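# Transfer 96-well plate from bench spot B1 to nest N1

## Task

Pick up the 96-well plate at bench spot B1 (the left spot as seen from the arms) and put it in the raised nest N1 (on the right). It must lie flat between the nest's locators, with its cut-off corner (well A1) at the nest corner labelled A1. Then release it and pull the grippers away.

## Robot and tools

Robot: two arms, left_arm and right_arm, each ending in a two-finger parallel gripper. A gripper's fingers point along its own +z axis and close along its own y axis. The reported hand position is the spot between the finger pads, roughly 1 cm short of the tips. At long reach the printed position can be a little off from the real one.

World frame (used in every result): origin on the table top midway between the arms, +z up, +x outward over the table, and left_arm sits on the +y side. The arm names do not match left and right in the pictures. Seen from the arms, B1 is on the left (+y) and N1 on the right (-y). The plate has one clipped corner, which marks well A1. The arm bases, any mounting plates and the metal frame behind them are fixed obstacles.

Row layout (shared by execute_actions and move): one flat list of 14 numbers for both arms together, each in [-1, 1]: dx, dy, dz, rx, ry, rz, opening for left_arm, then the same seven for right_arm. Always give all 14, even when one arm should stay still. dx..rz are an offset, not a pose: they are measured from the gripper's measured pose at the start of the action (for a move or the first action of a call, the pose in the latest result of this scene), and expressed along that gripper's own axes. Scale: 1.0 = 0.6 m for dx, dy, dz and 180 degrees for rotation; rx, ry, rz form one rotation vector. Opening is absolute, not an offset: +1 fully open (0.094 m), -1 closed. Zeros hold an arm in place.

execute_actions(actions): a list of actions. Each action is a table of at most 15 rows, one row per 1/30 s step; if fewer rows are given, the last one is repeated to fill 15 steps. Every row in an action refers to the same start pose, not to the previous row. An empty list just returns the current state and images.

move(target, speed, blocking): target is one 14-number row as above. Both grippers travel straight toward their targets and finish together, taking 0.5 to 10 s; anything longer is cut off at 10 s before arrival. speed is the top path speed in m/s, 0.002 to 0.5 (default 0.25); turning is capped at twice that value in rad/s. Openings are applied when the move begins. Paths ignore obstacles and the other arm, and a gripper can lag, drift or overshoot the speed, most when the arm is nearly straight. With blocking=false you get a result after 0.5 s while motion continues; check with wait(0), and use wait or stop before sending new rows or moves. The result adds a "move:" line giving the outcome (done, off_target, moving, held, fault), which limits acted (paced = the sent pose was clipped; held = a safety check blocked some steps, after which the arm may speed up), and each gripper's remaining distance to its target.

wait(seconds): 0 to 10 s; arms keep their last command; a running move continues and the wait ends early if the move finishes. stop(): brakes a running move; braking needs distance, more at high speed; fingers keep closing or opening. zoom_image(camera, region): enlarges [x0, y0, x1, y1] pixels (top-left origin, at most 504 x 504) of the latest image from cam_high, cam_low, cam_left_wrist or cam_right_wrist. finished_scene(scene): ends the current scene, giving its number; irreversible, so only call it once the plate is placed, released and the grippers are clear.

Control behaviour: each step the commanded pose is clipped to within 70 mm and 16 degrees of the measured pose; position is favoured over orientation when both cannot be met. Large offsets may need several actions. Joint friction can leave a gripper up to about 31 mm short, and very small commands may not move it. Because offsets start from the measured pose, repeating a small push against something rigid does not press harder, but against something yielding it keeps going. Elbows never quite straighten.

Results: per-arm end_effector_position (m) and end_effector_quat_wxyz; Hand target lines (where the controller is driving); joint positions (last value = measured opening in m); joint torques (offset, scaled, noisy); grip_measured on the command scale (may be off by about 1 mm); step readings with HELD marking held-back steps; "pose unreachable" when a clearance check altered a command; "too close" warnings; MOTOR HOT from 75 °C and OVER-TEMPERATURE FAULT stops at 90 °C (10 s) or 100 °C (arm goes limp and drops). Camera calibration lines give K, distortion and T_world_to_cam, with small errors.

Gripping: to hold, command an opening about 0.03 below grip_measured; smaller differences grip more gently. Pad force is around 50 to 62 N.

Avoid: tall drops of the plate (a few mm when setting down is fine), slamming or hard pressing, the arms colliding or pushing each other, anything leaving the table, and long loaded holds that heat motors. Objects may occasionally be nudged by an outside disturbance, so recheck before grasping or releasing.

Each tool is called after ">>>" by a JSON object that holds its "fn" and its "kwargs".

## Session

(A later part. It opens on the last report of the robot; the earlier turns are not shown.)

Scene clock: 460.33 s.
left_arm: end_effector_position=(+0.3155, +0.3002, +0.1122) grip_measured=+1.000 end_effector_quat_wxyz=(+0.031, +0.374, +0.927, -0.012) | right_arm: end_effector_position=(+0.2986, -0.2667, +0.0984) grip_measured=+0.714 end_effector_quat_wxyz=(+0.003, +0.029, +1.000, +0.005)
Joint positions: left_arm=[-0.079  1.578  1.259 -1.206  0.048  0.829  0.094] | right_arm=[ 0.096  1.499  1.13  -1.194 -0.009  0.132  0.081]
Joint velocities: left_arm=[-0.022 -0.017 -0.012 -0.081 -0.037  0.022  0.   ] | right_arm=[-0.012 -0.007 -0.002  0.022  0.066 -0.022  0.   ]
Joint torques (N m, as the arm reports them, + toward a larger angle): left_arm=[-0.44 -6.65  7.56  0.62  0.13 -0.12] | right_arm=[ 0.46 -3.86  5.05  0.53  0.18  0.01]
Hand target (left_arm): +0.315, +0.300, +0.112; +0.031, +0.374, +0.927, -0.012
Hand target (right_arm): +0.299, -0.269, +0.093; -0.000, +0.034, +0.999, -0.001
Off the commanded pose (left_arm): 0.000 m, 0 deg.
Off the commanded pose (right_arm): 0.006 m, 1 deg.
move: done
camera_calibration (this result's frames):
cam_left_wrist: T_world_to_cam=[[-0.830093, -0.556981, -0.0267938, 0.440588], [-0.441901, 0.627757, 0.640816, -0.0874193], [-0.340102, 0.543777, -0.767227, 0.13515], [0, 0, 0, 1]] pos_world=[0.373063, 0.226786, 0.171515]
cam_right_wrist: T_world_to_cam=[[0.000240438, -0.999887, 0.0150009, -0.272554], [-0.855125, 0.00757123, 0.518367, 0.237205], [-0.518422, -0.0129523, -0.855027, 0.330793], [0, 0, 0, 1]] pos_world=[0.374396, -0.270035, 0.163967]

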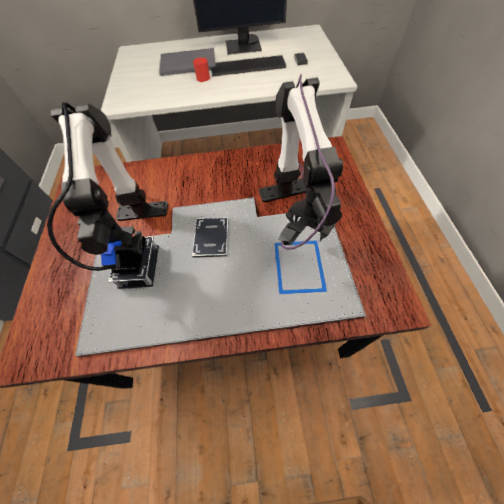

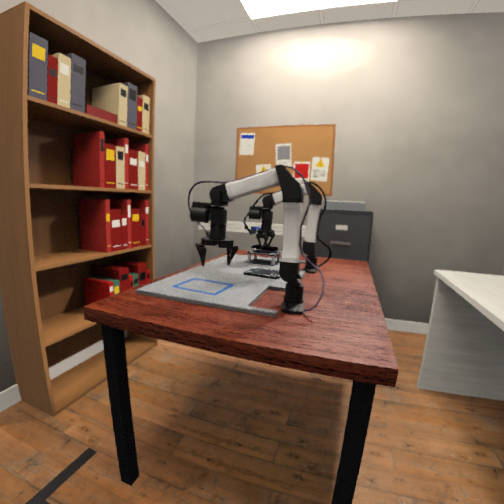

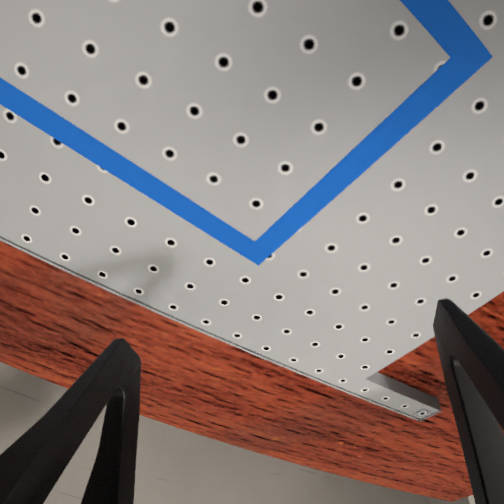

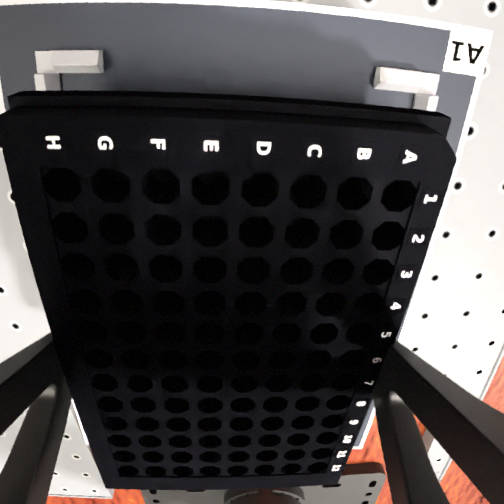

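>>> {"fn": "execute_actions", "kwargs": {"actions": [[[0,0,0,0,0,0,1,-0.003,-0.005,0.012,0.005,0.002,0,0.69],[0,0,0,0,0,0,1,-0.004,-0.005,0.015,0.0055,0.002,0,0.69],[0,0,0,0,0,0,1,-0.005,-0.0055,0.018,0.006,0.002,0,0.69],[0,0,0,0,0,0,1,-0.006,-0.0055,0.02,0.006,0.002,0,0.69],[0,0,0,0,0,0,1,-0.006,-0.0055,0.022,0.006,0.002,0,0.69],[0,0,0,0,0,0,1,-0.006,-0.0055,0.024,0.006,0.002,0,0.69],[0,0,0,0,0,0,1,-0.006,-0.0055,0.026,0.006,0.002,0,0.69]]]}}

>>> {"fn": "wait", "kwargs": {"seconds": 0.3}}

>>> {"fn": "zoom_image", "kwargs": {"camera": "cam_right_wrist", "region": [0, 30, 160, 150]}}

>>> {"fn": "zoom_image", "kwargs": {"camera": "cam_right_wrist", "region": [344, 30, 504, 180]}}

Scene clock: 488.07 s.
left_arm: end_effector_position=(+0.3155, +0.3002, +0.1122) grip_measured=+1.000 end_effector_quat_wxyz=(+0.031, +0.374, +0.927, -0.012) | right_arm: end_effector_position=(+0.3012, -0.2676, +0.0883) grip_measured=+0.714 end_effector_quat_wxyz=(+0.001, +0.029, +1.000, +0.002)
Joint positions: left_arm=[-0.079  1.578  1.259 -1.206  0.048  0.829  0.094] | right_arm=[ 0.096  1.52   1.108 -1.157 -0.003  0.132  0.081]
Joint velocities: left_arm=[-0.012 -0.002  0.012 -0.007 -0.051 -0.007  0.   ] | right_arm=[ 0.002 -0.007  0.012 -0.022 -0.037 -0.066  0.   ]
Joint torques (N m, as the arm reports them, + toward a larger angle): left_arm=[-0.5  -6.68  7.72  0.63  0.11 -0.16] | right_arm=[ 0.31 -4.08  5.15  0.53  0.19 -0.12]
Hand target (left_arm): +0.315, +0.300, +0.112; +0.031, +0.374, +0.927, -0.012
Hand target (right_arm): +0.302, -0.270, +0.083; -0.001, +0.029, +1.000, -0.004
Off the commanded pose (left_arm): 0.000 m, 0 deg.
Off the commanded pose (right_arm): 0.006 m, 1 deg.
Step readings (end_effector_position):
0: left_arm (+0.3155, +0.3002, +0.1122) | right_arm (+0.2989, -0.2667, +0.0984)
1: left_arm (+0.3155, +0.3002, +0.1122) | right_arm (+0.2990, -0.2668, +0.0984)
2: left_arm (+0.3155, +0.3002, +0.1122) | right_arm (+0.2993, -0.2669, +0.0984)
4: left_arm (+0.3155, +0.3002, +0.1122) | right_arm (+0.3007, -0.2671, +0.0975)
8: left_arm (+0.3155, +0.3002, +0.1122) | right_arm (+0.3007, -0.2675, +0.0910)
15: end_effector_position above
camera_calibration (this result's frames):
cam_left_wrist: T_world_to_cam=[[-0.830093, -0.556981, -0.0267938, 0.440588], [-0.441901, 0.627757, 0.640816, -0.0874193], [-0.340102, 0.543777, -0.767227, 0.13515], [0, 0, 0, 1]] pos_world=[0.373063, 0.226786, 0.171515]
cam_right_wrist: T_world_to_cam=[[0.000296108, -0.99977, 0.0214554, -0.273816], [-0.852789, 0.0109528, 0.522141, 0.244559], [-0.522256, -0.0184515, -0.852589, 0.322917], [0, 0, 0, 1]] pos_world=[0.377284, -0.270473, 0.153496]

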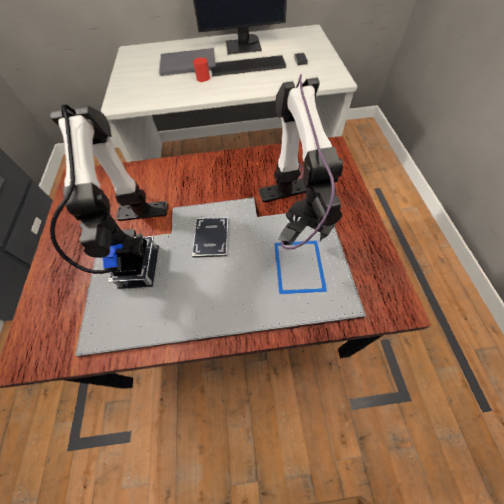

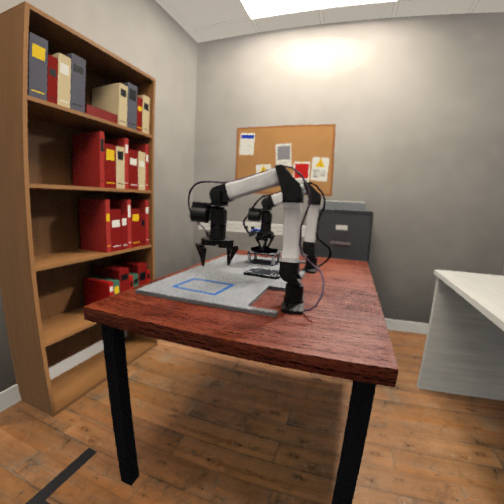

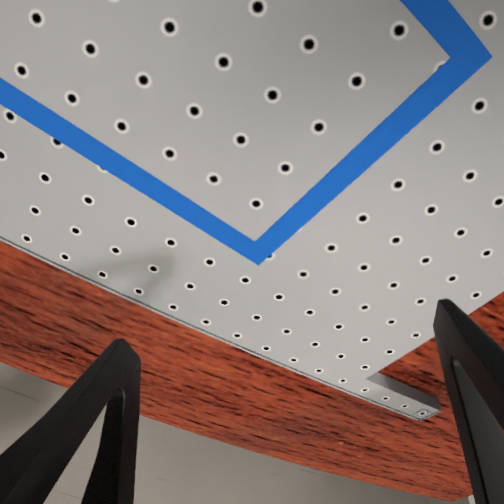

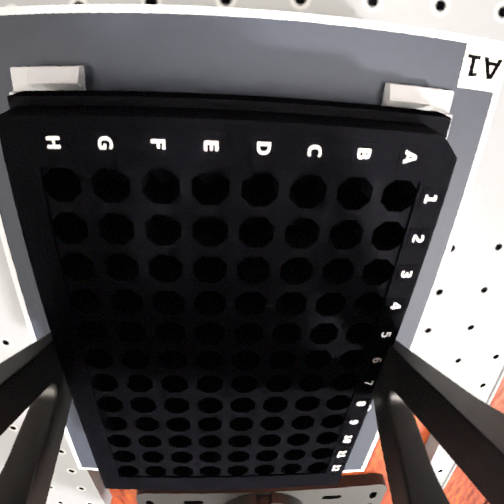

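Scene clock: 488.37 s.
left_arm: end_effector_position=(+0.3155, +0.3002, +0.1122) grip_measured=+1.000 end_effector_quat_wxyz=(+0.031, +0.374, +0.927, -0.012) | right_arm: end_effector_position=(+0.3019, -0.2676, +0.0883) grip_measured=+0.714 end_effector_quat_wxyz=(+0.002, +0.029, +1.000, +0.002)
Joint positions: left_arm=[-0.079  1.578  1.259 -1.206  0.048  0.829  0.094] | right_arm=[ 0.096  1.52   1.108 -1.154 -0.003  0.132  0.081]
Joint velocities: left_arm=[-0.017 -0.017  0.002  0.007 -0.022 -0.007  0.   ] | right_arm=[-0.022  0.007 -0.027 -0.037 -0.066  0.007 -0.   ]
Joint torques (N m, as the arm reports them, + toward a larger angle): left_arm=[-0.44 -6.71  7.59  0.64  0.13 -0.16] | right_arm=[ 0.3  -4.06  5.08  0.54  0.19 -0.13]
Hand target (left_arm): +0.315, +0.300, +0.112; +0.031, +0.374, +0.927, -0.012
Hand target (right_arm): +0.302, -0.270, +0.083; -0.001, +0.029, +1.000, -0.004
Off the commanded pose (left_arm): 0.000 m, 0 deg.
Off the commanded pose (right_arm): 0.006 m, 1 deg.
wait: 0.30 s; at rest by 0.17 s
camera_calibration (this result's frames):
cam_left_wrist: T_world_to_cam=[[-0.830093, -0.556981, -0.0267938, 0.440588], [-0.441901, 0.627757, 0.640816, -0.0874193], [-0.340102, 0.543777, -0.767227, 0.13515], [0, 0, 0, 1]] pos_world=[0.373063, 0.226786, 0.171515]
cam_right_wrist: T_world_to_cam=[[0.000228695, -0.999766, 0.0216087, -0.273818], [-0.854389, 0.0110333, 0.519517, 0.245936], [-0.519634, -0.0185811, -0.854187, 0.322627], [0, 0, 0, 1]] pos_world=[0.377836, -0.270472, 0.153733]

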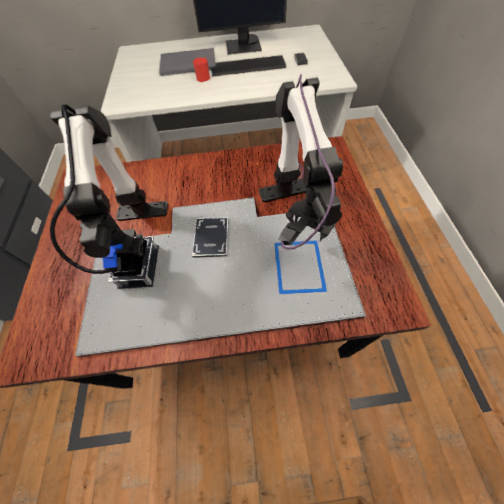

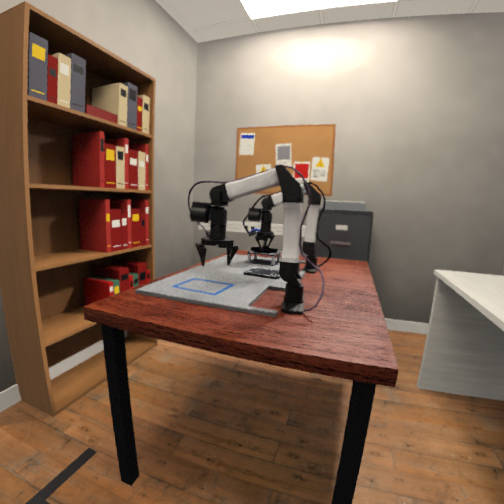

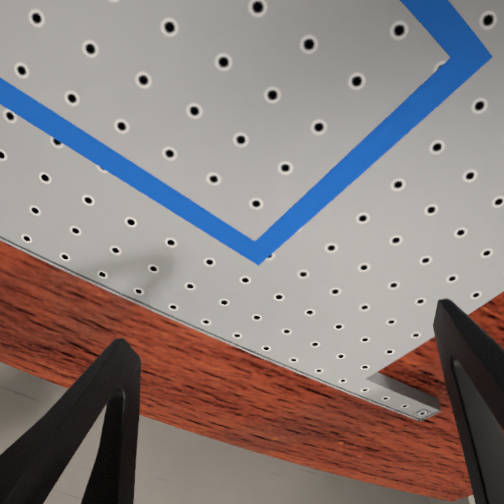

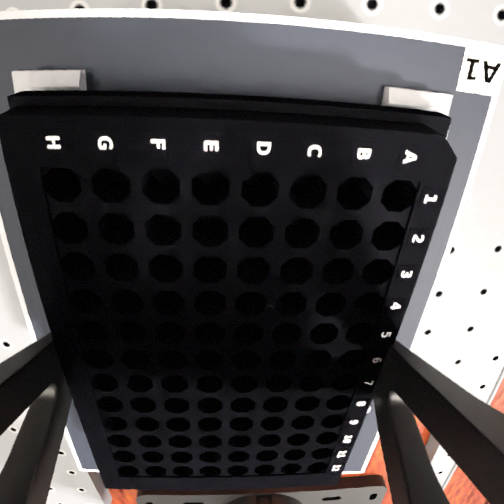

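Region (0, 30, 160, 150) of cam_right_wrist's 504x504 image, scaled by 3.150, with more detail than that image has; it fills the top 378 rows of this view, and the rest is white.

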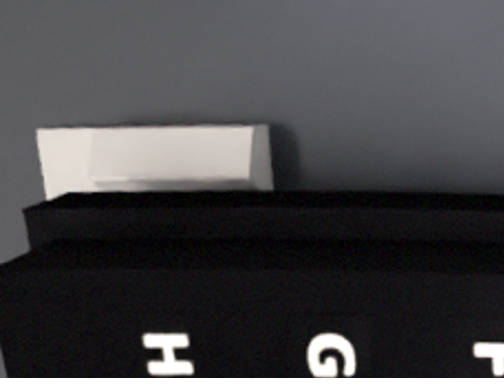

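Region (344, 30, 504, 180) of cam_right_wrist's 504x504 image, scaled by 3.150, with more detail than that image has; it fills the top 472 rows of this view, and the rest is white.

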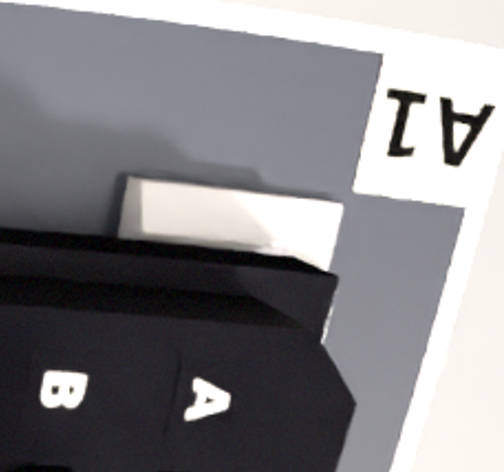

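>>> {"fn": "execute_actions", "kwargs": {"actions": [[[0,0,0,0,0,0,1,0.004,0,0.001,0,0.0031,0,0.69],[0,0,0,0,0,0,1,0.008,0,0.002,0,0.0062,0,0.69]]]}}

>>> {"fn": "zoom_image", "kwargs": {"camera": "cam_right_wrist", "region": [0, 30, 160, 150]}}

>>> {"fn": "zoom_image", "kwargs": {"camera": "cam_right_wrist", "region": [344, 30, 504, 180]}}

Scene clock: 505.03 s.
left_arm: end_effector_position=(+0.3155, +0.3002, +0.1122) grip_measured=+1.000 end_effector_quat_wxyz=(+0.031, +0.374, +0.927, -0.012) | right_arm: end_effector_position=(+0.3013, -0.2676, +0.0883) grip_measured=+0.714 end_effector_quat_wxyz=(+0.001, +0.029, +1.000, +0.002)
Joint positions: left_arm=[-0.079  1.578  1.259 -1.206  0.048  0.829  0.094] | right_arm=[ 0.096  1.52   1.108 -1.157 -0.003  0.132  0.081]
Joint velocities: left_arm=[-0.007 -0.007  0.007 -0.022  0.007  0.051  0.   ] | right_arm=[ 0.002 -0.012  0.012  0.007  0.007  0.007  0.001]
Joint torques (N m, as the arm reports them, + toward a larger angle): left_arm=[-0.37 -6.69  7.62  0.62  0.14 -0.14] | right_arm=[ 0.62 -4.76  5.72  0.33  0.04 -0.08]
Hand target (left_arm): +0.315, +0.300, +0.112; +0.031, +0.374, +0.927, -0.012
Hand target (right_arm): +0.297, -0.267, +0.087; -0.007, +0.029, +1.000, +0.002
Off the commanded pose (left_arm): 0.000 m, 0 deg.
Off the commanded pose (right_arm): 0.004 m, 1 deg.
Step readings (end_effector_position):
0: left_arm (+0.3155, +0.3002, +0.1122) | right_arm (+0.3020, -0.2676, +0.0883)
1: left_arm (+0.3155, +0.3002, +0.1122) | right_arm (+0.3020, -0.2676, +0.0883)
2: left_arm (+0.3155, +0.3002, +0.1122) | right_arm (+0.3020, -0.2676, +0.0883)
4: left_arm (+0.3155, +0.3002, +0.1122) | right_arm (+0.3017, -0.2676, +0.0883)
8: left_arm (+0.3155, +0.3002, +0.1122) | right_arm (+0.3013, -0.2676, +0.0883)
15: end_effector_position above
camera_calibration (this result's frames):
cam_left_wrist: T_world_to_cam=[[-0.830093, -0.556981, -0.0267938, 0.440588], [-0.441901, 0.627757, 0.640816, -0.0874193], [-0.340102, 0.543777, -0.767227, 0.13515], [0, 0, 0, 1]] pos_world=[0.373063, 0.226786, 0.171515]
cam_right_wrist: T_world_to_cam=[[0.000286501, -0.999762, 0.0218074, -0.2739], [-0.853002, 0.0111371, 0.521788, 0.244788], [-0.521907, -0.0187512, -0.852796, 0.322801], [0, 0, 0, 1]] pos_world=[0.377355, -0.270508, 0.153529]

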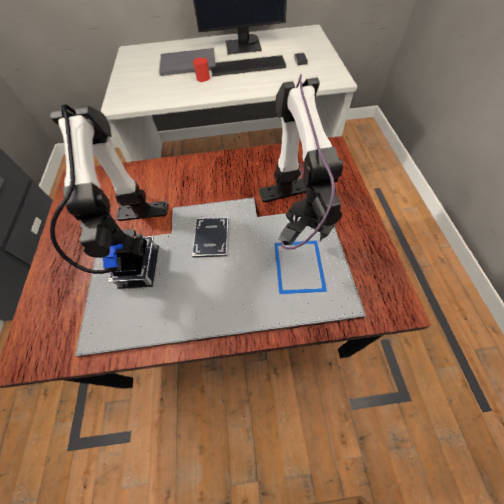

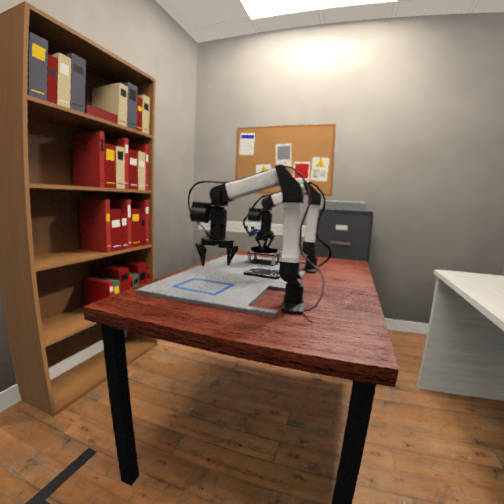

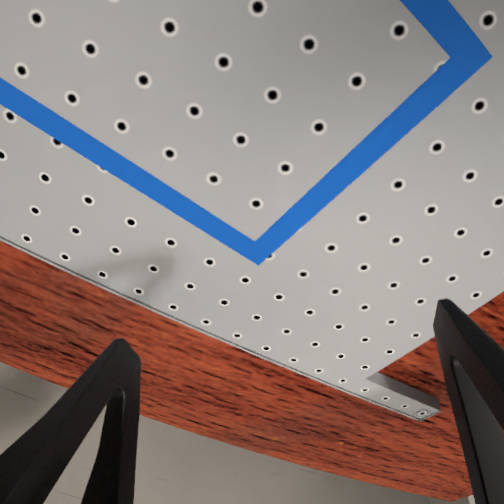

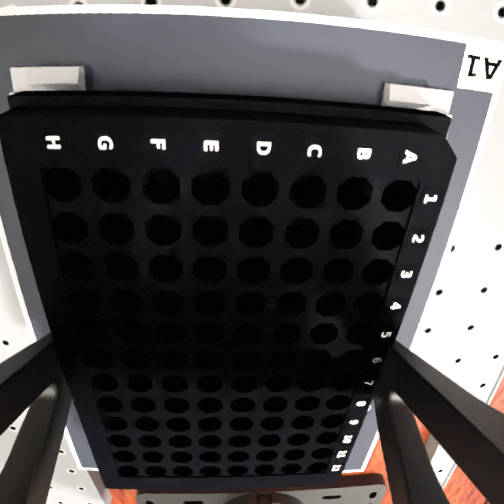

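Region (0, 30, 160, 150) of cam_right_wrist's 504x504 image, scaled by 3.150, with more detail than that image has; it fills the top 378 rows of this view, and the rest is white.

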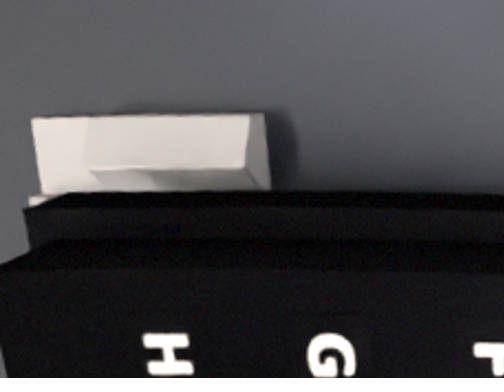

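Region (344, 30, 504, 180) of cam_right_wrist's 504x504 image, scaled by 3.150, with more detail than that image has; it fills the top 472 rows of this view, and the rest is white.

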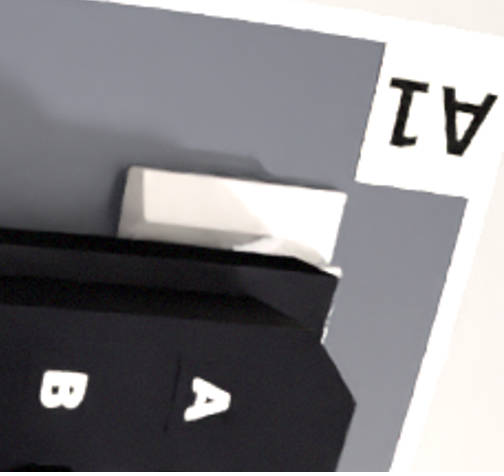

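>>> {"fn": "execute_actions", "kwargs": {"actions": [[[0,0,0,0,0,0,1,0.012,0,0.014,0,0.008,0,0.69],[0,0,0,0,0,0,1,0.015,0,0.019,0,0.010,0,0.69],[0,0,0,0,0,0,1,0.017,0,0.022,0,0.011,0,0.69],[0,0,0,0,0,0,1,0.015,0,0.022,0,0.0095,0,0.69],[0,0,0,0,0,0,1,0.013,0,0.022,0,0.008,0,0.69],[0,0,0,0,0,0,1,0.011,0,0.022,0,0.0064,0,0.69],[0,0,0,0,0,0,1,0.009,0,0.022,0,0.0048,0,0.69],[0,0,0,0,0,0,1,0.0075,0,0.022,0,0.0038,0,0.69]]]}}

>>> {"fn": "zoom_image", "kwargs": {"camera": "cam_right_wrist", "region": [0, 30, 160, 150]}}

>>> {"fn": "zoom_image", "kwargs": {"camera": "cam_right_wrist", "region": [344, 30, 504, 180]}}

Scene clock: 526.70 s.
left_arm: end_effector_position=(+0.3155, +0.3002, +0.1122) grip_measured=+1.000 end_effector_quat_wxyz=(+0.031, +0.374, +0.927, -0.012) | right_arm: end_effector_position=(+0.2993, -0.2678, +0.0840) grip_measured=+0.714 end_effector_quat_wxyz=(-0.001, +0.029, +1.000, +0.001)
Joint positions: left_arm=[-0.079  1.578  1.259 -1.206  0.048  0.829  0.094] | right_arm=[ 0.096  1.519  1.09  -1.144 -0.002  0.132  0.081]
Joint velocities: left_arm=[ 0.002 -0.012  0.002 -0.007  0.022 -0.11   0.   ] | right_arm=[ 0.002 -0.027 -0.002 -0.022  0.007  0.022  0.   ]
Joint torques (N m, as the arm reports them, + toward a larger angle): left_arm=[-0.39 -6.6   7.66  0.62  0.12 -0.15] | right_arm=[ 0.61 -4.43  3.35  0.63  0.04 -0.09]
Hand target (left_arm): +0.315, +0.300, +0.112; +0.031, +0.374, +0.927, -0.012
Hand target (right_arm): +0.297, -0.268, +0.075; -0.005, +0.029, +1.000, +0.002
Off the commanded pose (left_arm): 0.000 m, 0 deg.
Off the commanded pose (right_arm): 0.009 m, 0 deg.
Step readings (end_effector_position):
0: left_arm (+0.3155, +0.3002, +0.1122) | right_arm (+0.3013, -0.2676, +0.0883)
1: left_arm (+0.3155, +0.3002, +0.1122) | right_arm (+0.3009, -0.2677, +0.0877)
2: left_arm (+0.3155, +0.3002, +0.1122) | right_arm (+0.2999, -0.2677, +0.0863)
4: left_arm (+0.3155, +0.3002, +0.1122) | right_arm (+0.2990, -0.2679, +0.0838)
8: left_arm (+0.3155, +0.3002, +0.1122) | right_arm (+0.2993, -0.2678, +0.0840)
15: end_effector_position above
camera_calibration (this result's frames):
cam_left_wrist: T_world_to_cam=[[-0.830093, -0.556981, -0.0267938, 0.440588], [-0.441901, 0.627757, 0.640816, -0.0874193], [-0.340102, 0.543777, -0.767227, 0.13515], [0, 0, 0, 1]] pos_world=[0.373063, 0.226786, 0.171515]
cam_right_wrist: T_world_to_cam=[[0.000369983, -0.999747, 0.0224712, -0.274091], [-0.851026, 0.0114854, 0.524998, 0.244627], [-0.525123, -0.0193178, -0.850807, 0.318805], [0, 0, 0, 1]] pos_world=[0.375697, -0.270673, 0.148972]

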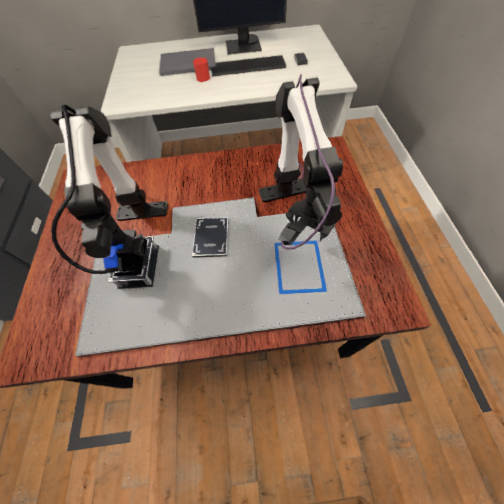

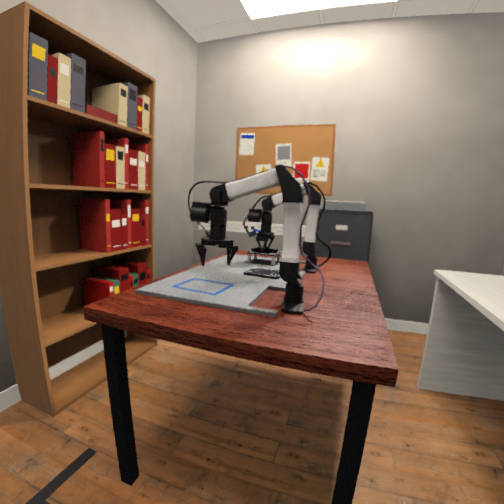

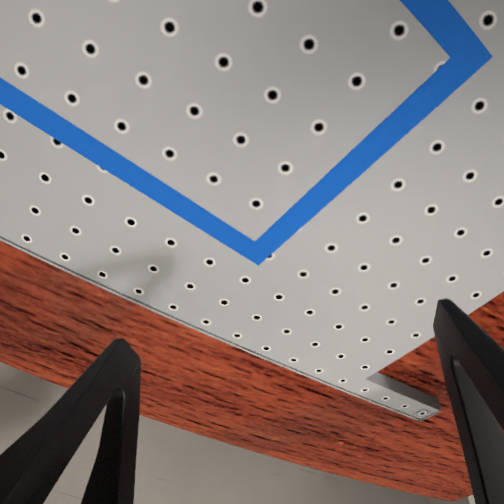

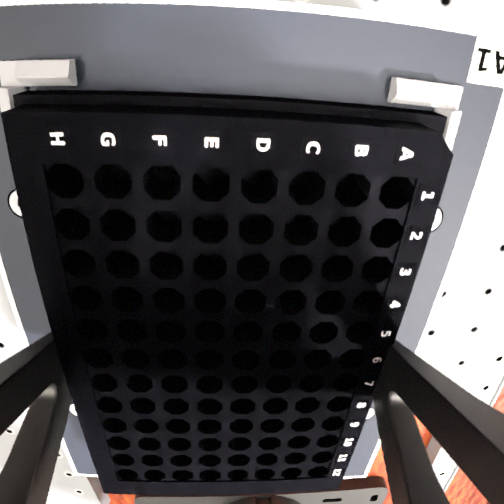

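Region (0, 30, 160, 150) of cam_right_wrist's 504x504 image, scaled by 3.150, with more detail than that image has; it fills the top 378 rows of this view, and the rest is white.

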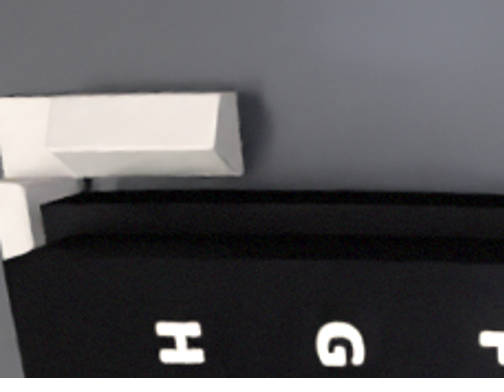

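Region (344, 30, 504, 180) of cam_right_wrist's 504x504 image, scaled by 3.150, with more detail than that image has; it fills the top 472 rows of this view, and the rest is white.

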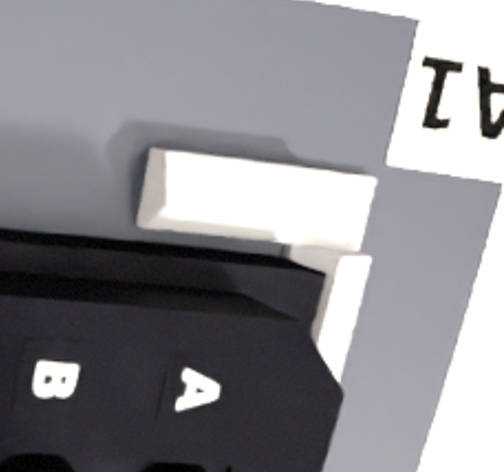

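>>> {"fn": "execute_actions", "kwargs": {"actions": [[[0,0,0,0,0,0,1,-0.008,0,-0.004,0,-0.0065,0,0.69],[0,0,0,0,0,0,1,-0.011,0,-0.004,0,-0.009,0,0.69],[0,0,0,0,0,0,1,-0.011,0,-0.004,0,-0.009,0,0.69],[0,0,0,0,0,0,1,-0.011,0,-0.004,0,-0.009,0,0.69],[0,0,0,0,0,0,1,-0.011,0,-0.004,0,-0.009,0,0.69],[0,0,0,0,0,0,1,-0.011,0,-0.004,0,-0.009,0,0.69],[0,0,0,0,0,0,1,-0.011,0,-0.004,0,-0.009,0,0.69],[0,0,0,0,0,0,1,-0.008,0,0.003,0,-0.006,0,0.69],[0,0,0,0,0,0,1,-0.005,0,0.008,0,-0.003,0,0.69],[0,0,0,0,0,0,1,-0.003,0,0.012,0,-0.001,0,0.69],[0,0,0,0,0,0,1,-0.002,0,0.015,0,0,0,0.69]]]}}

>>> {"fn": "zoom_image", "kwargs": {"camera": "cam_right_wrist", "region": [0, 30, 160, 150]}}

>>> {"fn": "zoom_image", "kwargs": {"camera": "cam_right_wrist", "region": [344, 30, 504, 180]}}

Scene clock: 539.33 s.
left_arm: end_effector_position=(+0.3155, +0.3002, +0.1122) grip_measured=+1.000 end_effector_quat_wxyz=(+0.031, +0.374, +0.927, -0.012) | right_arm: end_effector_position=(+0.2994, -0.2678, +0.0840) grip_measured=+0.714 end_effector_quat_wxyz=(-0.001, +0.029, +1.000, +0.001)
Joint positions: left_arm=[-0.079  1.578  1.259 -1.206  0.048  0.829  0.094] | right_arm=[ 0.096  1.519  1.09  -1.143 -0.002  0.132  0.081]
Joint velocities: left_arm=[-0.012  0.017  0.007 -0.022  0.081  0.022  0.   ] | right_arm=[ 0.007 -0.002 -0.017 -0.051 -0.037 -0.051  0.   ]
Joint torques (N m, as the arm reports them, + toward a larger angle): left_arm=[-0.5  -6.65  7.58  0.62  0.14 -0.13] | right_arm=[ 0.48 -3.98  3.87  0.7   0.07 -0.11]
Hand target (left_arm): +0.315, +0.300, +0.112; +0.031, +0.374, +0.927, -0.012
Hand target (right_arm): +0.300, -0.268, +0.075; -0.001, +0.029, +1.000, +0.001
Off the commanded pose (left_arm): 0.000 m, 0 deg.
Off the commanded pose (right_arm): 0.009 m, 0 deg.
Step readings (end_effector_position):
0: left_arm (+0.3155, +0.3002, +0.1122) | right_arm (+0.2993, -0.2678, +0.0840)
1: left_arm (+0.3155, +0.3002, +0.1122) | right_arm (+0.2993, -0.2678, +0.0840)
2: left_arm (+0.3155, +0.3002, +0.1122) | right_arm (+0.2993, -0.2678, +0.0840)
4: left_arm (+0.3155, +0.3002, +0.1122) | right_arm (+0.2993, -0.2678, +0.0840)
8: left_arm (+0.3155, +0.3002, +0.1122) | right_arm (+0.2993, -0.2678, +0.0840)
15: end_effector_position above
camera_calibration (this result's frames):
cam_left_wrist: T_world_to_cam=[[-0.830093, -0.556981, -0.0267938, 0.440588], [-0.441901, 0.627757, 0.640816, -0.0874193], [-0.340102, 0.543777, -0.767227, 0.13515], [0, 0, 0, 1]] pos_world=[0.373063, 0.226786, 0.171515]
cam_right_wrist: T_world_to_cam=[[0.00036144, -0.999748, 0.0224429, -0.27408], [-0.851226, 0.0114704, 0.524674, 0.24479], [-0.5248, -0.0192936, -0.851007, 0.31878], [0, 0, 0, 1]] pos_world=[0.375766, -0.270668, 0.149001]

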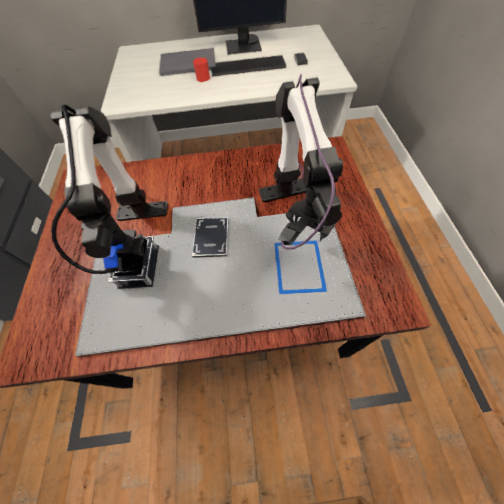

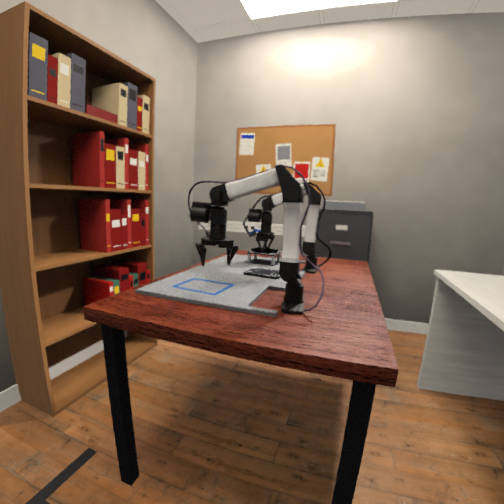

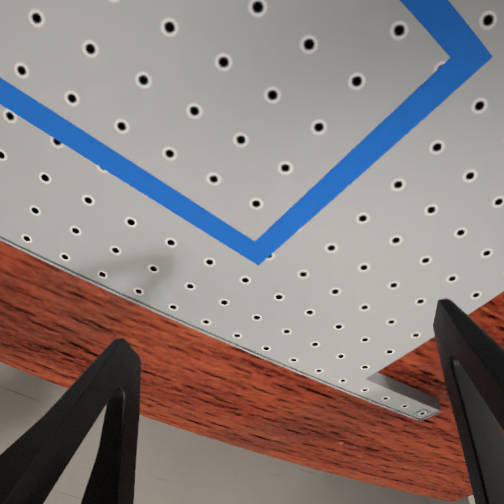

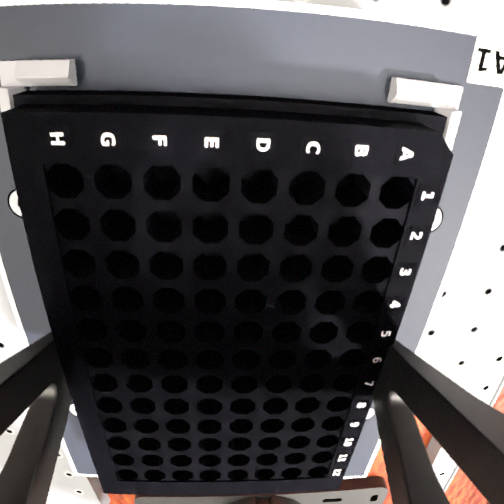

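Region (0, 30, 160, 150) of cam_right_wrist's 504x504 image, scaled by 3.150, with more detail than that image has; it fills the top 378 rows of this view, and the rest is white.

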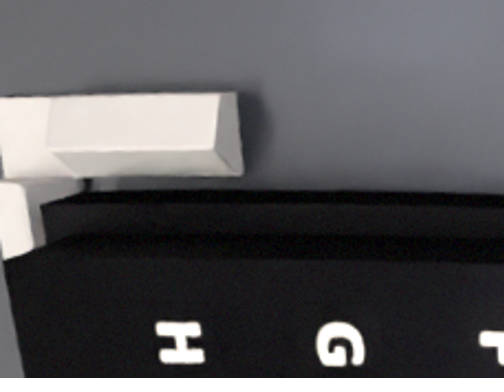

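Region (344, 30, 504, 180) of cam_right_wrist's 504x504 image, scaled by 3.150, with more detail than that image has; it fills the top 472 rows of this view, and the rest is white.

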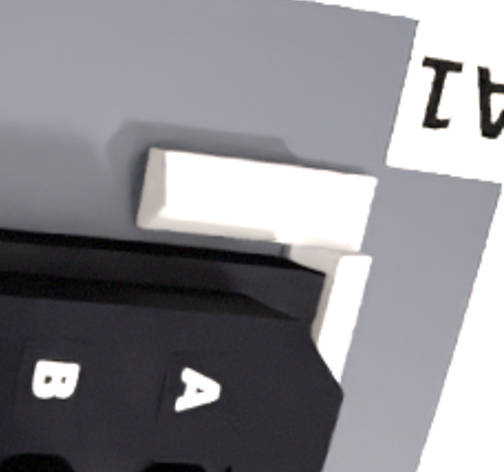

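>>> {"fn": "zoom_image", "kwargs": {"camera": "cam_right_wrist", "region": [40, 380, 400, 504]}}

>>> {"fn": "zoom_image", "kwargs": {"camera": "cam_low", "region": [240, 235, 290, 270]}}

>>> {"fn": "zoom_image", "kwargs": {"camera": "cam_high", "region": [100, 225, 170, 295]}}

Region (40, 380, 400, 504) of cam_right_wrist's 504x504 image, scaled by 1.400, with more detail than that image has; it fills the top 174 rows of this view, and the rest is white.

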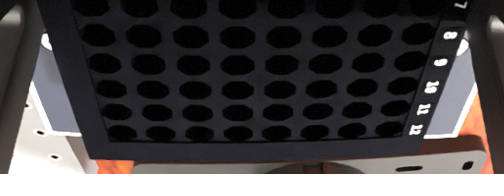

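Region (240, 235, 290, 270) of cam_low's 504x504 image, scaled by 10.080, with more detail than that image has; it fills the top 353 rows of this view, and the rest is white.

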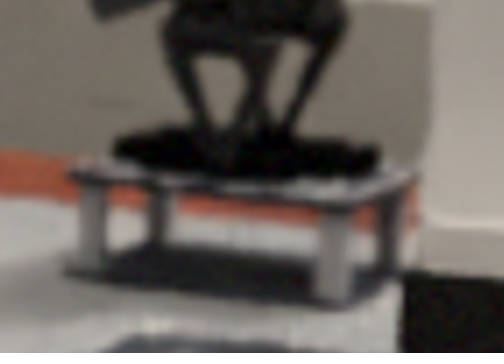

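Region (100, 225, 170, 295) of cam_high's 504x504 image, scaled by 7.200, with more detail than that image has.

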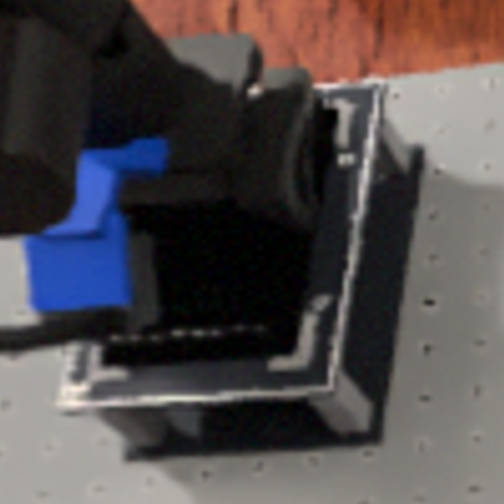

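>>> {"fn": "execute_actions", "kwargs": {"actions": [[[0,0,0,0,0,0,1,-0.012,0,-0.006,0,-0.0095,0,0.69],[0,0,0,0,0,0,1,-0.016,0,-0.006,0,-0.0125,0,0.69],[0,0,0,0,0,0,1,-0.02,0,-0.007,0,-0.0155,0,0.69],[0,0,0,0,0,0,1,-0.024,0,-0.007,0,-0.0185,0,0.69],[0,0,0,0,0,0,1,-0.028,0,-0.008,0,-0.0215,0,0.69],[0,0,0,0,0,0,1,-0.033,0,-0.008,0,-0.0255,0,0.69],[0,0,0,0,0,0,1,-0.033,0,-0.008,0,-0.0255,0,0.69],[0,0,0,0,0,0,1,-0.033,0,-0.008,0,-0.0255,0,0.69],[0,0,0,0,0,0,1,-0.025,0,-0.002,0,-0.019,0,0.69],[0,0,0,0,0,0,1,-0.017,0,0.005,0,-0.012,0,0.69],[0,0,0,0,0,0,1,-0.01,0,0.01,0,-0.006,0,0.69],[0,0,0,0,0,0,1,-0.004,0,0.015,0,-0.002,0,0.69]]]}}

>>> {"fn": "zoom_image", "kwargs": {"camera": "cam_right_wrist", "region": [0, 30, 160, 150]}}

>>> {"fn": "zoom_image", "kwargs": {"camera": "cam_right_wrist", "region": [344, 30, 504, 180]}}

Scene clock: 572.27 s.
left_arm: end_effector_position=(+0.3155, +0.3002, +0.1122) grip_measured=+1.000 end_effector_quat_wxyz=(+0.031, +0.374, +0.927, -0.012) | right_arm: end_effector_position=(+0.2998, -0.2679, +0.0843) grip_measured=+0.714 end_effector_quat_wxyz=(-0.000, +0.029, +1.000, +0.001)
Joint positions: left_arm=[-0.079  1.578  1.259 -1.206  0.048  0.829  0.094] | right_arm=[ 0.096  1.519  1.091 -1.143 -0.002  0.132  0.081]
Joint velocities: left_arm=[ 0.007  0.002  0.002  0.066 -0.037  0.051  0.   ] | right_arm=[ 0.007  0.002 -0.002 -0.022  0.037  0.125  0.001]
Joint torques (N m, as the arm reports them, + toward a larger angle): left_arm=[-0.45 -6.61  7.63  0.64  0.12 -0.14] | right_arm=[ 0.45 -4.05  3.67  0.75  0.07 -0.11]
Hand target (left_arm): +0.315, +0.300, +0.112; +0.031, +0.374, +0.927, -0.012
Hand target (right_arm): +0.302, -0.268, +0.075; +0.002, +0.029, +1.000, +0.001
Off the commanded pose (left_arm): 0.000 m, 0 deg.
Off the commanded pose (right_arm): 0.010 m, 0 deg.
Step readings (end_effector_position):
0: left_arm (+0.3155, +0.3002, +0.1122) | right_arm (+0.2994, -0.2678, +0.0840)
1: left_arm (+0.3155, +0.3002, +0.1122) | right_arm (+0.2996, -0.2678, +0.0842)
2: left_arm (+0.3155, +0.3002, +0.1122) | right_arm (+0.2997, -0.2678, +0.0843)
4: left_arm (+0.3155, +0.3002, +0.1122) | right_arm (+0.2997, -0.2678, +0.0843)
8: left_arm (+0.3155, +0.3002, +0.1122) | right_arm (+0.2998, -0.2679, +0.0843)
15: end_effector_position above
camera_calibration (this result's frames):
cam_left_wrist: T_world_to_cam=[[-0.830093, -0.556981, -0.0267938, 0.440588], [-0.441901, 0.627757, 0.640816, -0.0874193], [-0.340102, 0.543777, -0.767227, 0.13515], [0, 0, 0, 1]] pos_world=[0.373063, 0.226786, 0.171515]
cam_right_wrist: T_world_to_cam=[[0.000335271, -0.999741, 0.0227382, -0.274142], [-0.851839, 0.0116248, 0.523675, 0.24524], [-0.523804, -0.0195448, -0.851615, 0.318884], [0, 0, 0, 1]] pos_world=[0.376029, -0.270689, 0.149374]

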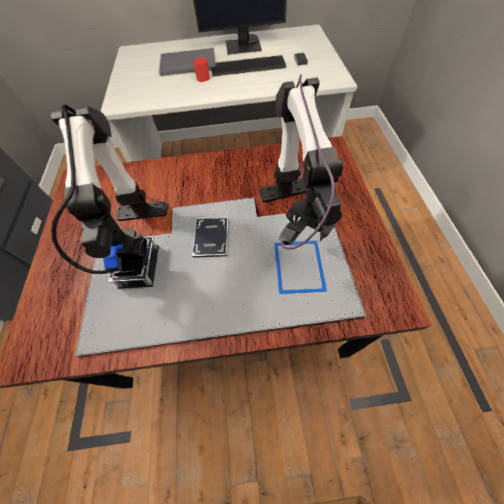

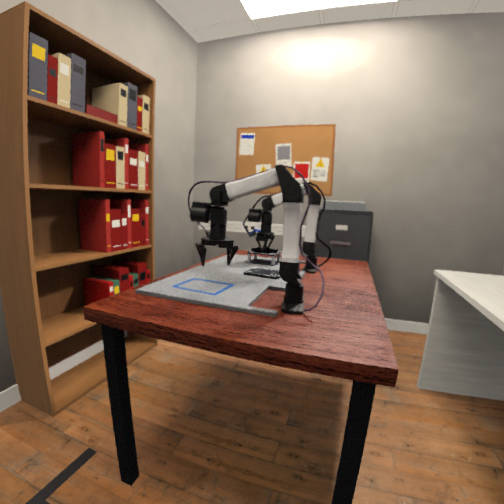

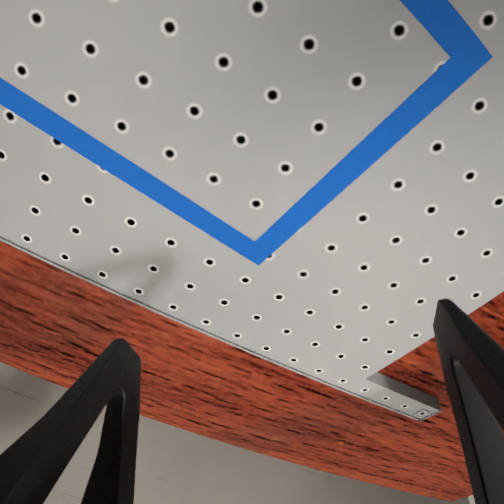

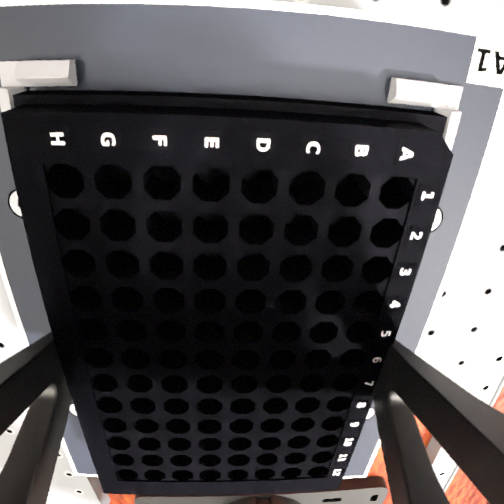

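Region (0, 30, 160, 150) of cam_right_wrist's 504x504 image, scaled by 3.150, with more detail than that image has; it fills the top 378 rows of this view, and the rest is white.

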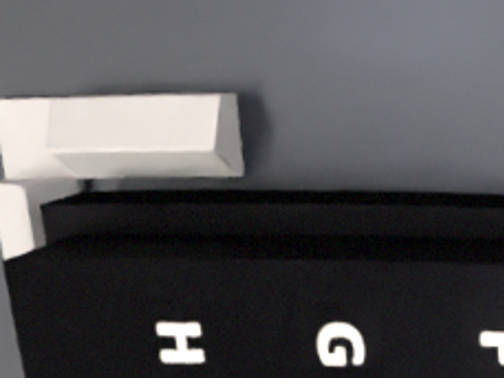

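Region (344, 30, 504, 180) of cam_right_wrist's 504x504 image, scaled by 3.150, with more detail than that image has; it fills the top 472 rows of this view, and the rest is white.

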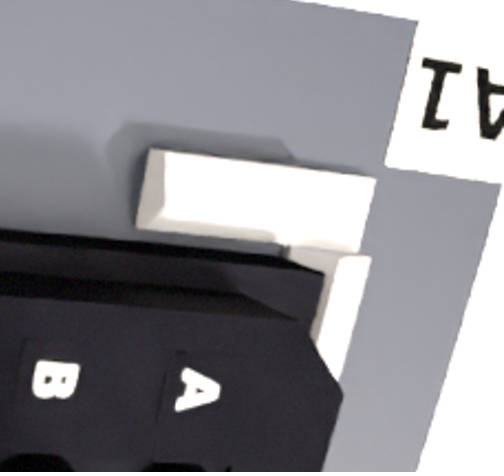

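>>> {"fn": "execute_actions", "kwargs": {"actions": [[[0,0,0,0,0,0,1,0,0,0,0,0,0,0.69],[0,0,0,0,0,0,1,0,0,0,0,0,0,0.69],[0,0,0,0,0,0,1,0,0,0,0,0,0,0.71],[0,0,0,0,0,0,1,0,0,0,0,0,0,0.73],[0,0,0,0,0,0,1,0,0,0,0,0,0,0.76],[0,0,0,0,0,0,1,0,0,0,0,0,0,0.8],[0,0,0,0,0,0,1,0,0,0,0,0,0,0.85]]]}}

>>> {"fn": "zoom_image", "kwargs": {"camera": "cam_right_wrist", "region": [0, 30, 160, 150]}}

>>> {"fn": "zoom_image", "kwargs": {"camera": "cam_right_wrist", "region": [344, 30, 504, 180]}}

Scene clock: 584.30 s.
left_arm: end_effector_position=(+0.3155, +0.3002, +0.1122) grip_measured=+1.000 end_effector_quat_wxyz=(+0.031, +0.374, +0.927, -0.012) | right_arm: end_effector_position=(+0.2995, -0.2676, +0.0843) grip_measured=+0.847 end_effector_quat_wxyz=(-0.001, +0.029, +1.000, +0.002)
Joint positions: left_arm=[-0.079  1.578  1.259 -1.206  0.048  0.829  0.094] | right_arm=[ 0.096  1.519  1.091 -1.145 -0.004  0.132  0.087]
Joint velocities: left_arm=[-0.002 -0.012 -0.007 -0.007  0.037 -0.037  0.   ] | right_arm=[-0.002 -0.002 -0.012  0.037 -0.066  0.037 -0.   ]
Joint torques (N m, as the arm reports them, + toward a larger angle): left_arm=[-0.42 -6.74  7.69  0.62  0.13 -0.14] | right_arm=[ 0.57 -4.87  6.06  0.43  0.08 -0.09]
Hand target (left_arm): +0.315, +0.300, +0.112; +0.031, +0.374, +0.927, -0.012
Hand target (right_arm): +0.300, -0.268, +0.084; -0.000, +0.029, +1.000, +0.001
Off the commanded pose (left_arm): 0.000 m, 0 deg.
Off the commanded pose (right_arm): 0.000 m, 0 deg.
Step readings (end_effector_position):
0: left_arm (+0.3155, +0.3002, +0.1122) | right_arm (+0.2998, -0.2679, +0.0843)
1: left_arm (+0.3155, +0.3002, +0.1122) | right_arm (+0.2995, -0.2679, +0.0843)
2: left_arm (+0.3155, +0.3002, +0.1122) | right_arm (+0.2995, -0.2679, +0.0843)
4: left_arm (+0.3155, +0.3002, +0.1122) | right_arm (+0.2995, -0.2679, +0.0843)
8: left_arm (+0.3155, +0.3002, +0.1122) | right_arm (+0.2995, -0.2676, +0.0843)
15: end_effector_position above
camera_calibration (this result's frames):
cam_left_wrist: T_world_to_cam=[[-0.830093, -0.556981, -0.0267938, 0.440588], [-0.441901, 0.627757, 0.640816, -0.0874193], [-0.340102, 0.543777, -0.767227, 0.13515], [0, 0, 0, 1]] pos_world=[0.373063, 0.226786, 0.171515]
cam_right_wrist: T_world_to_cam=[[0.000361886, -0.999773, 0.0213019, -0.273797], [-0.851181, 0.0108728, 0.52476, 0.244491], [-0.524872, -0.0183216, -0.850984, 0.319327], [0, 0, 0, 1]] pos_world=[0.375811, -0.270542, 0.149275]

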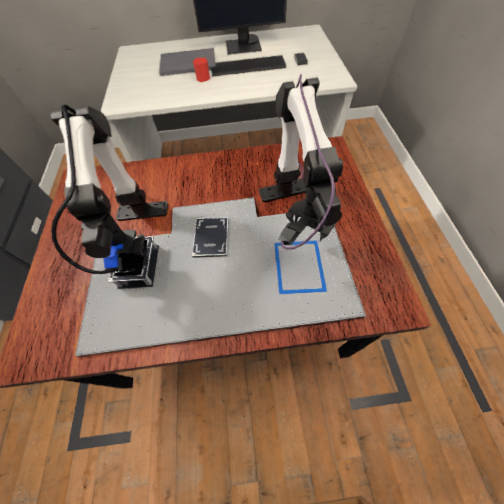

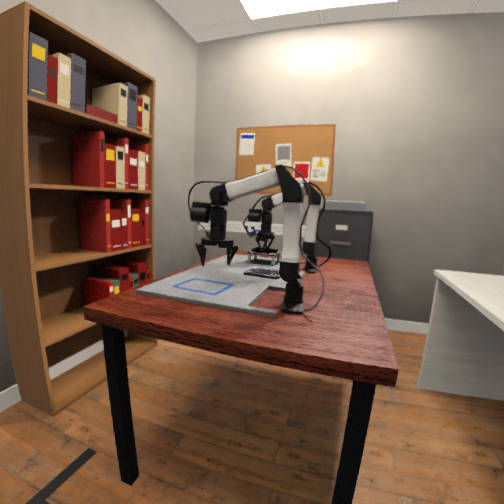

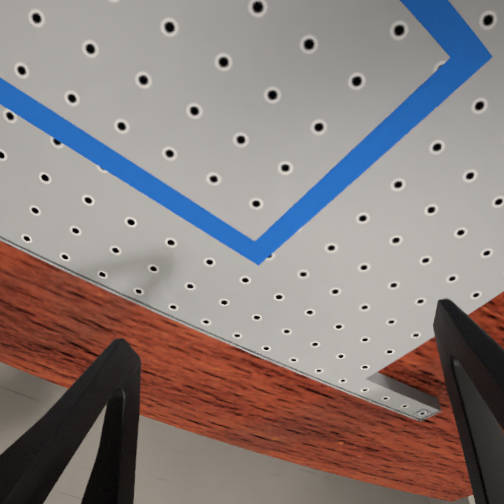

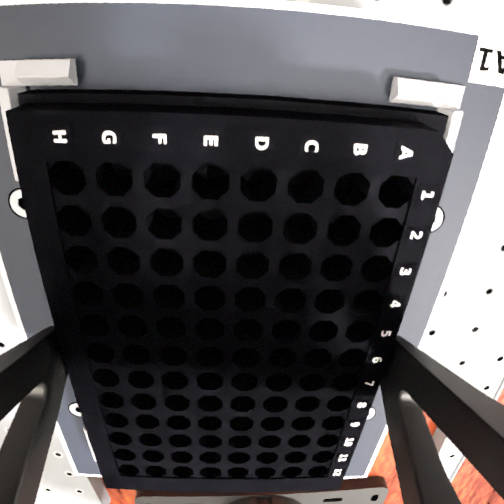

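Region (0, 30, 160, 150) of cam_right_wrist's 504x504 image, scaled by 3.150, with more detail than that image has; it fills the top 378 rows of this view, and the rest is white.

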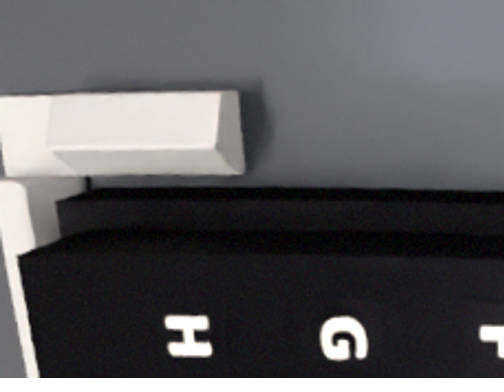

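Region (344, 30, 504, 180) of cam_right_wrist's 504x504 image, scaled by 3.150, with more detail than that image has; it fills the top 472 rows of this view, and the rest is white.

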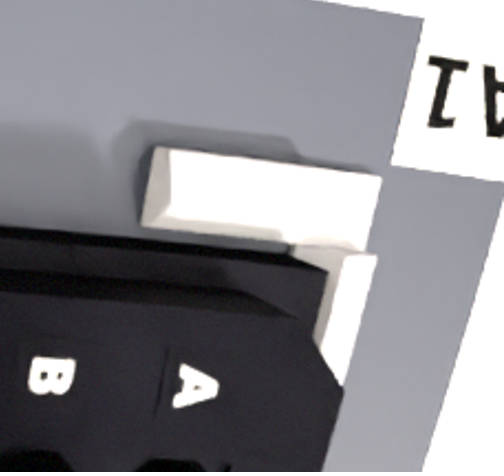

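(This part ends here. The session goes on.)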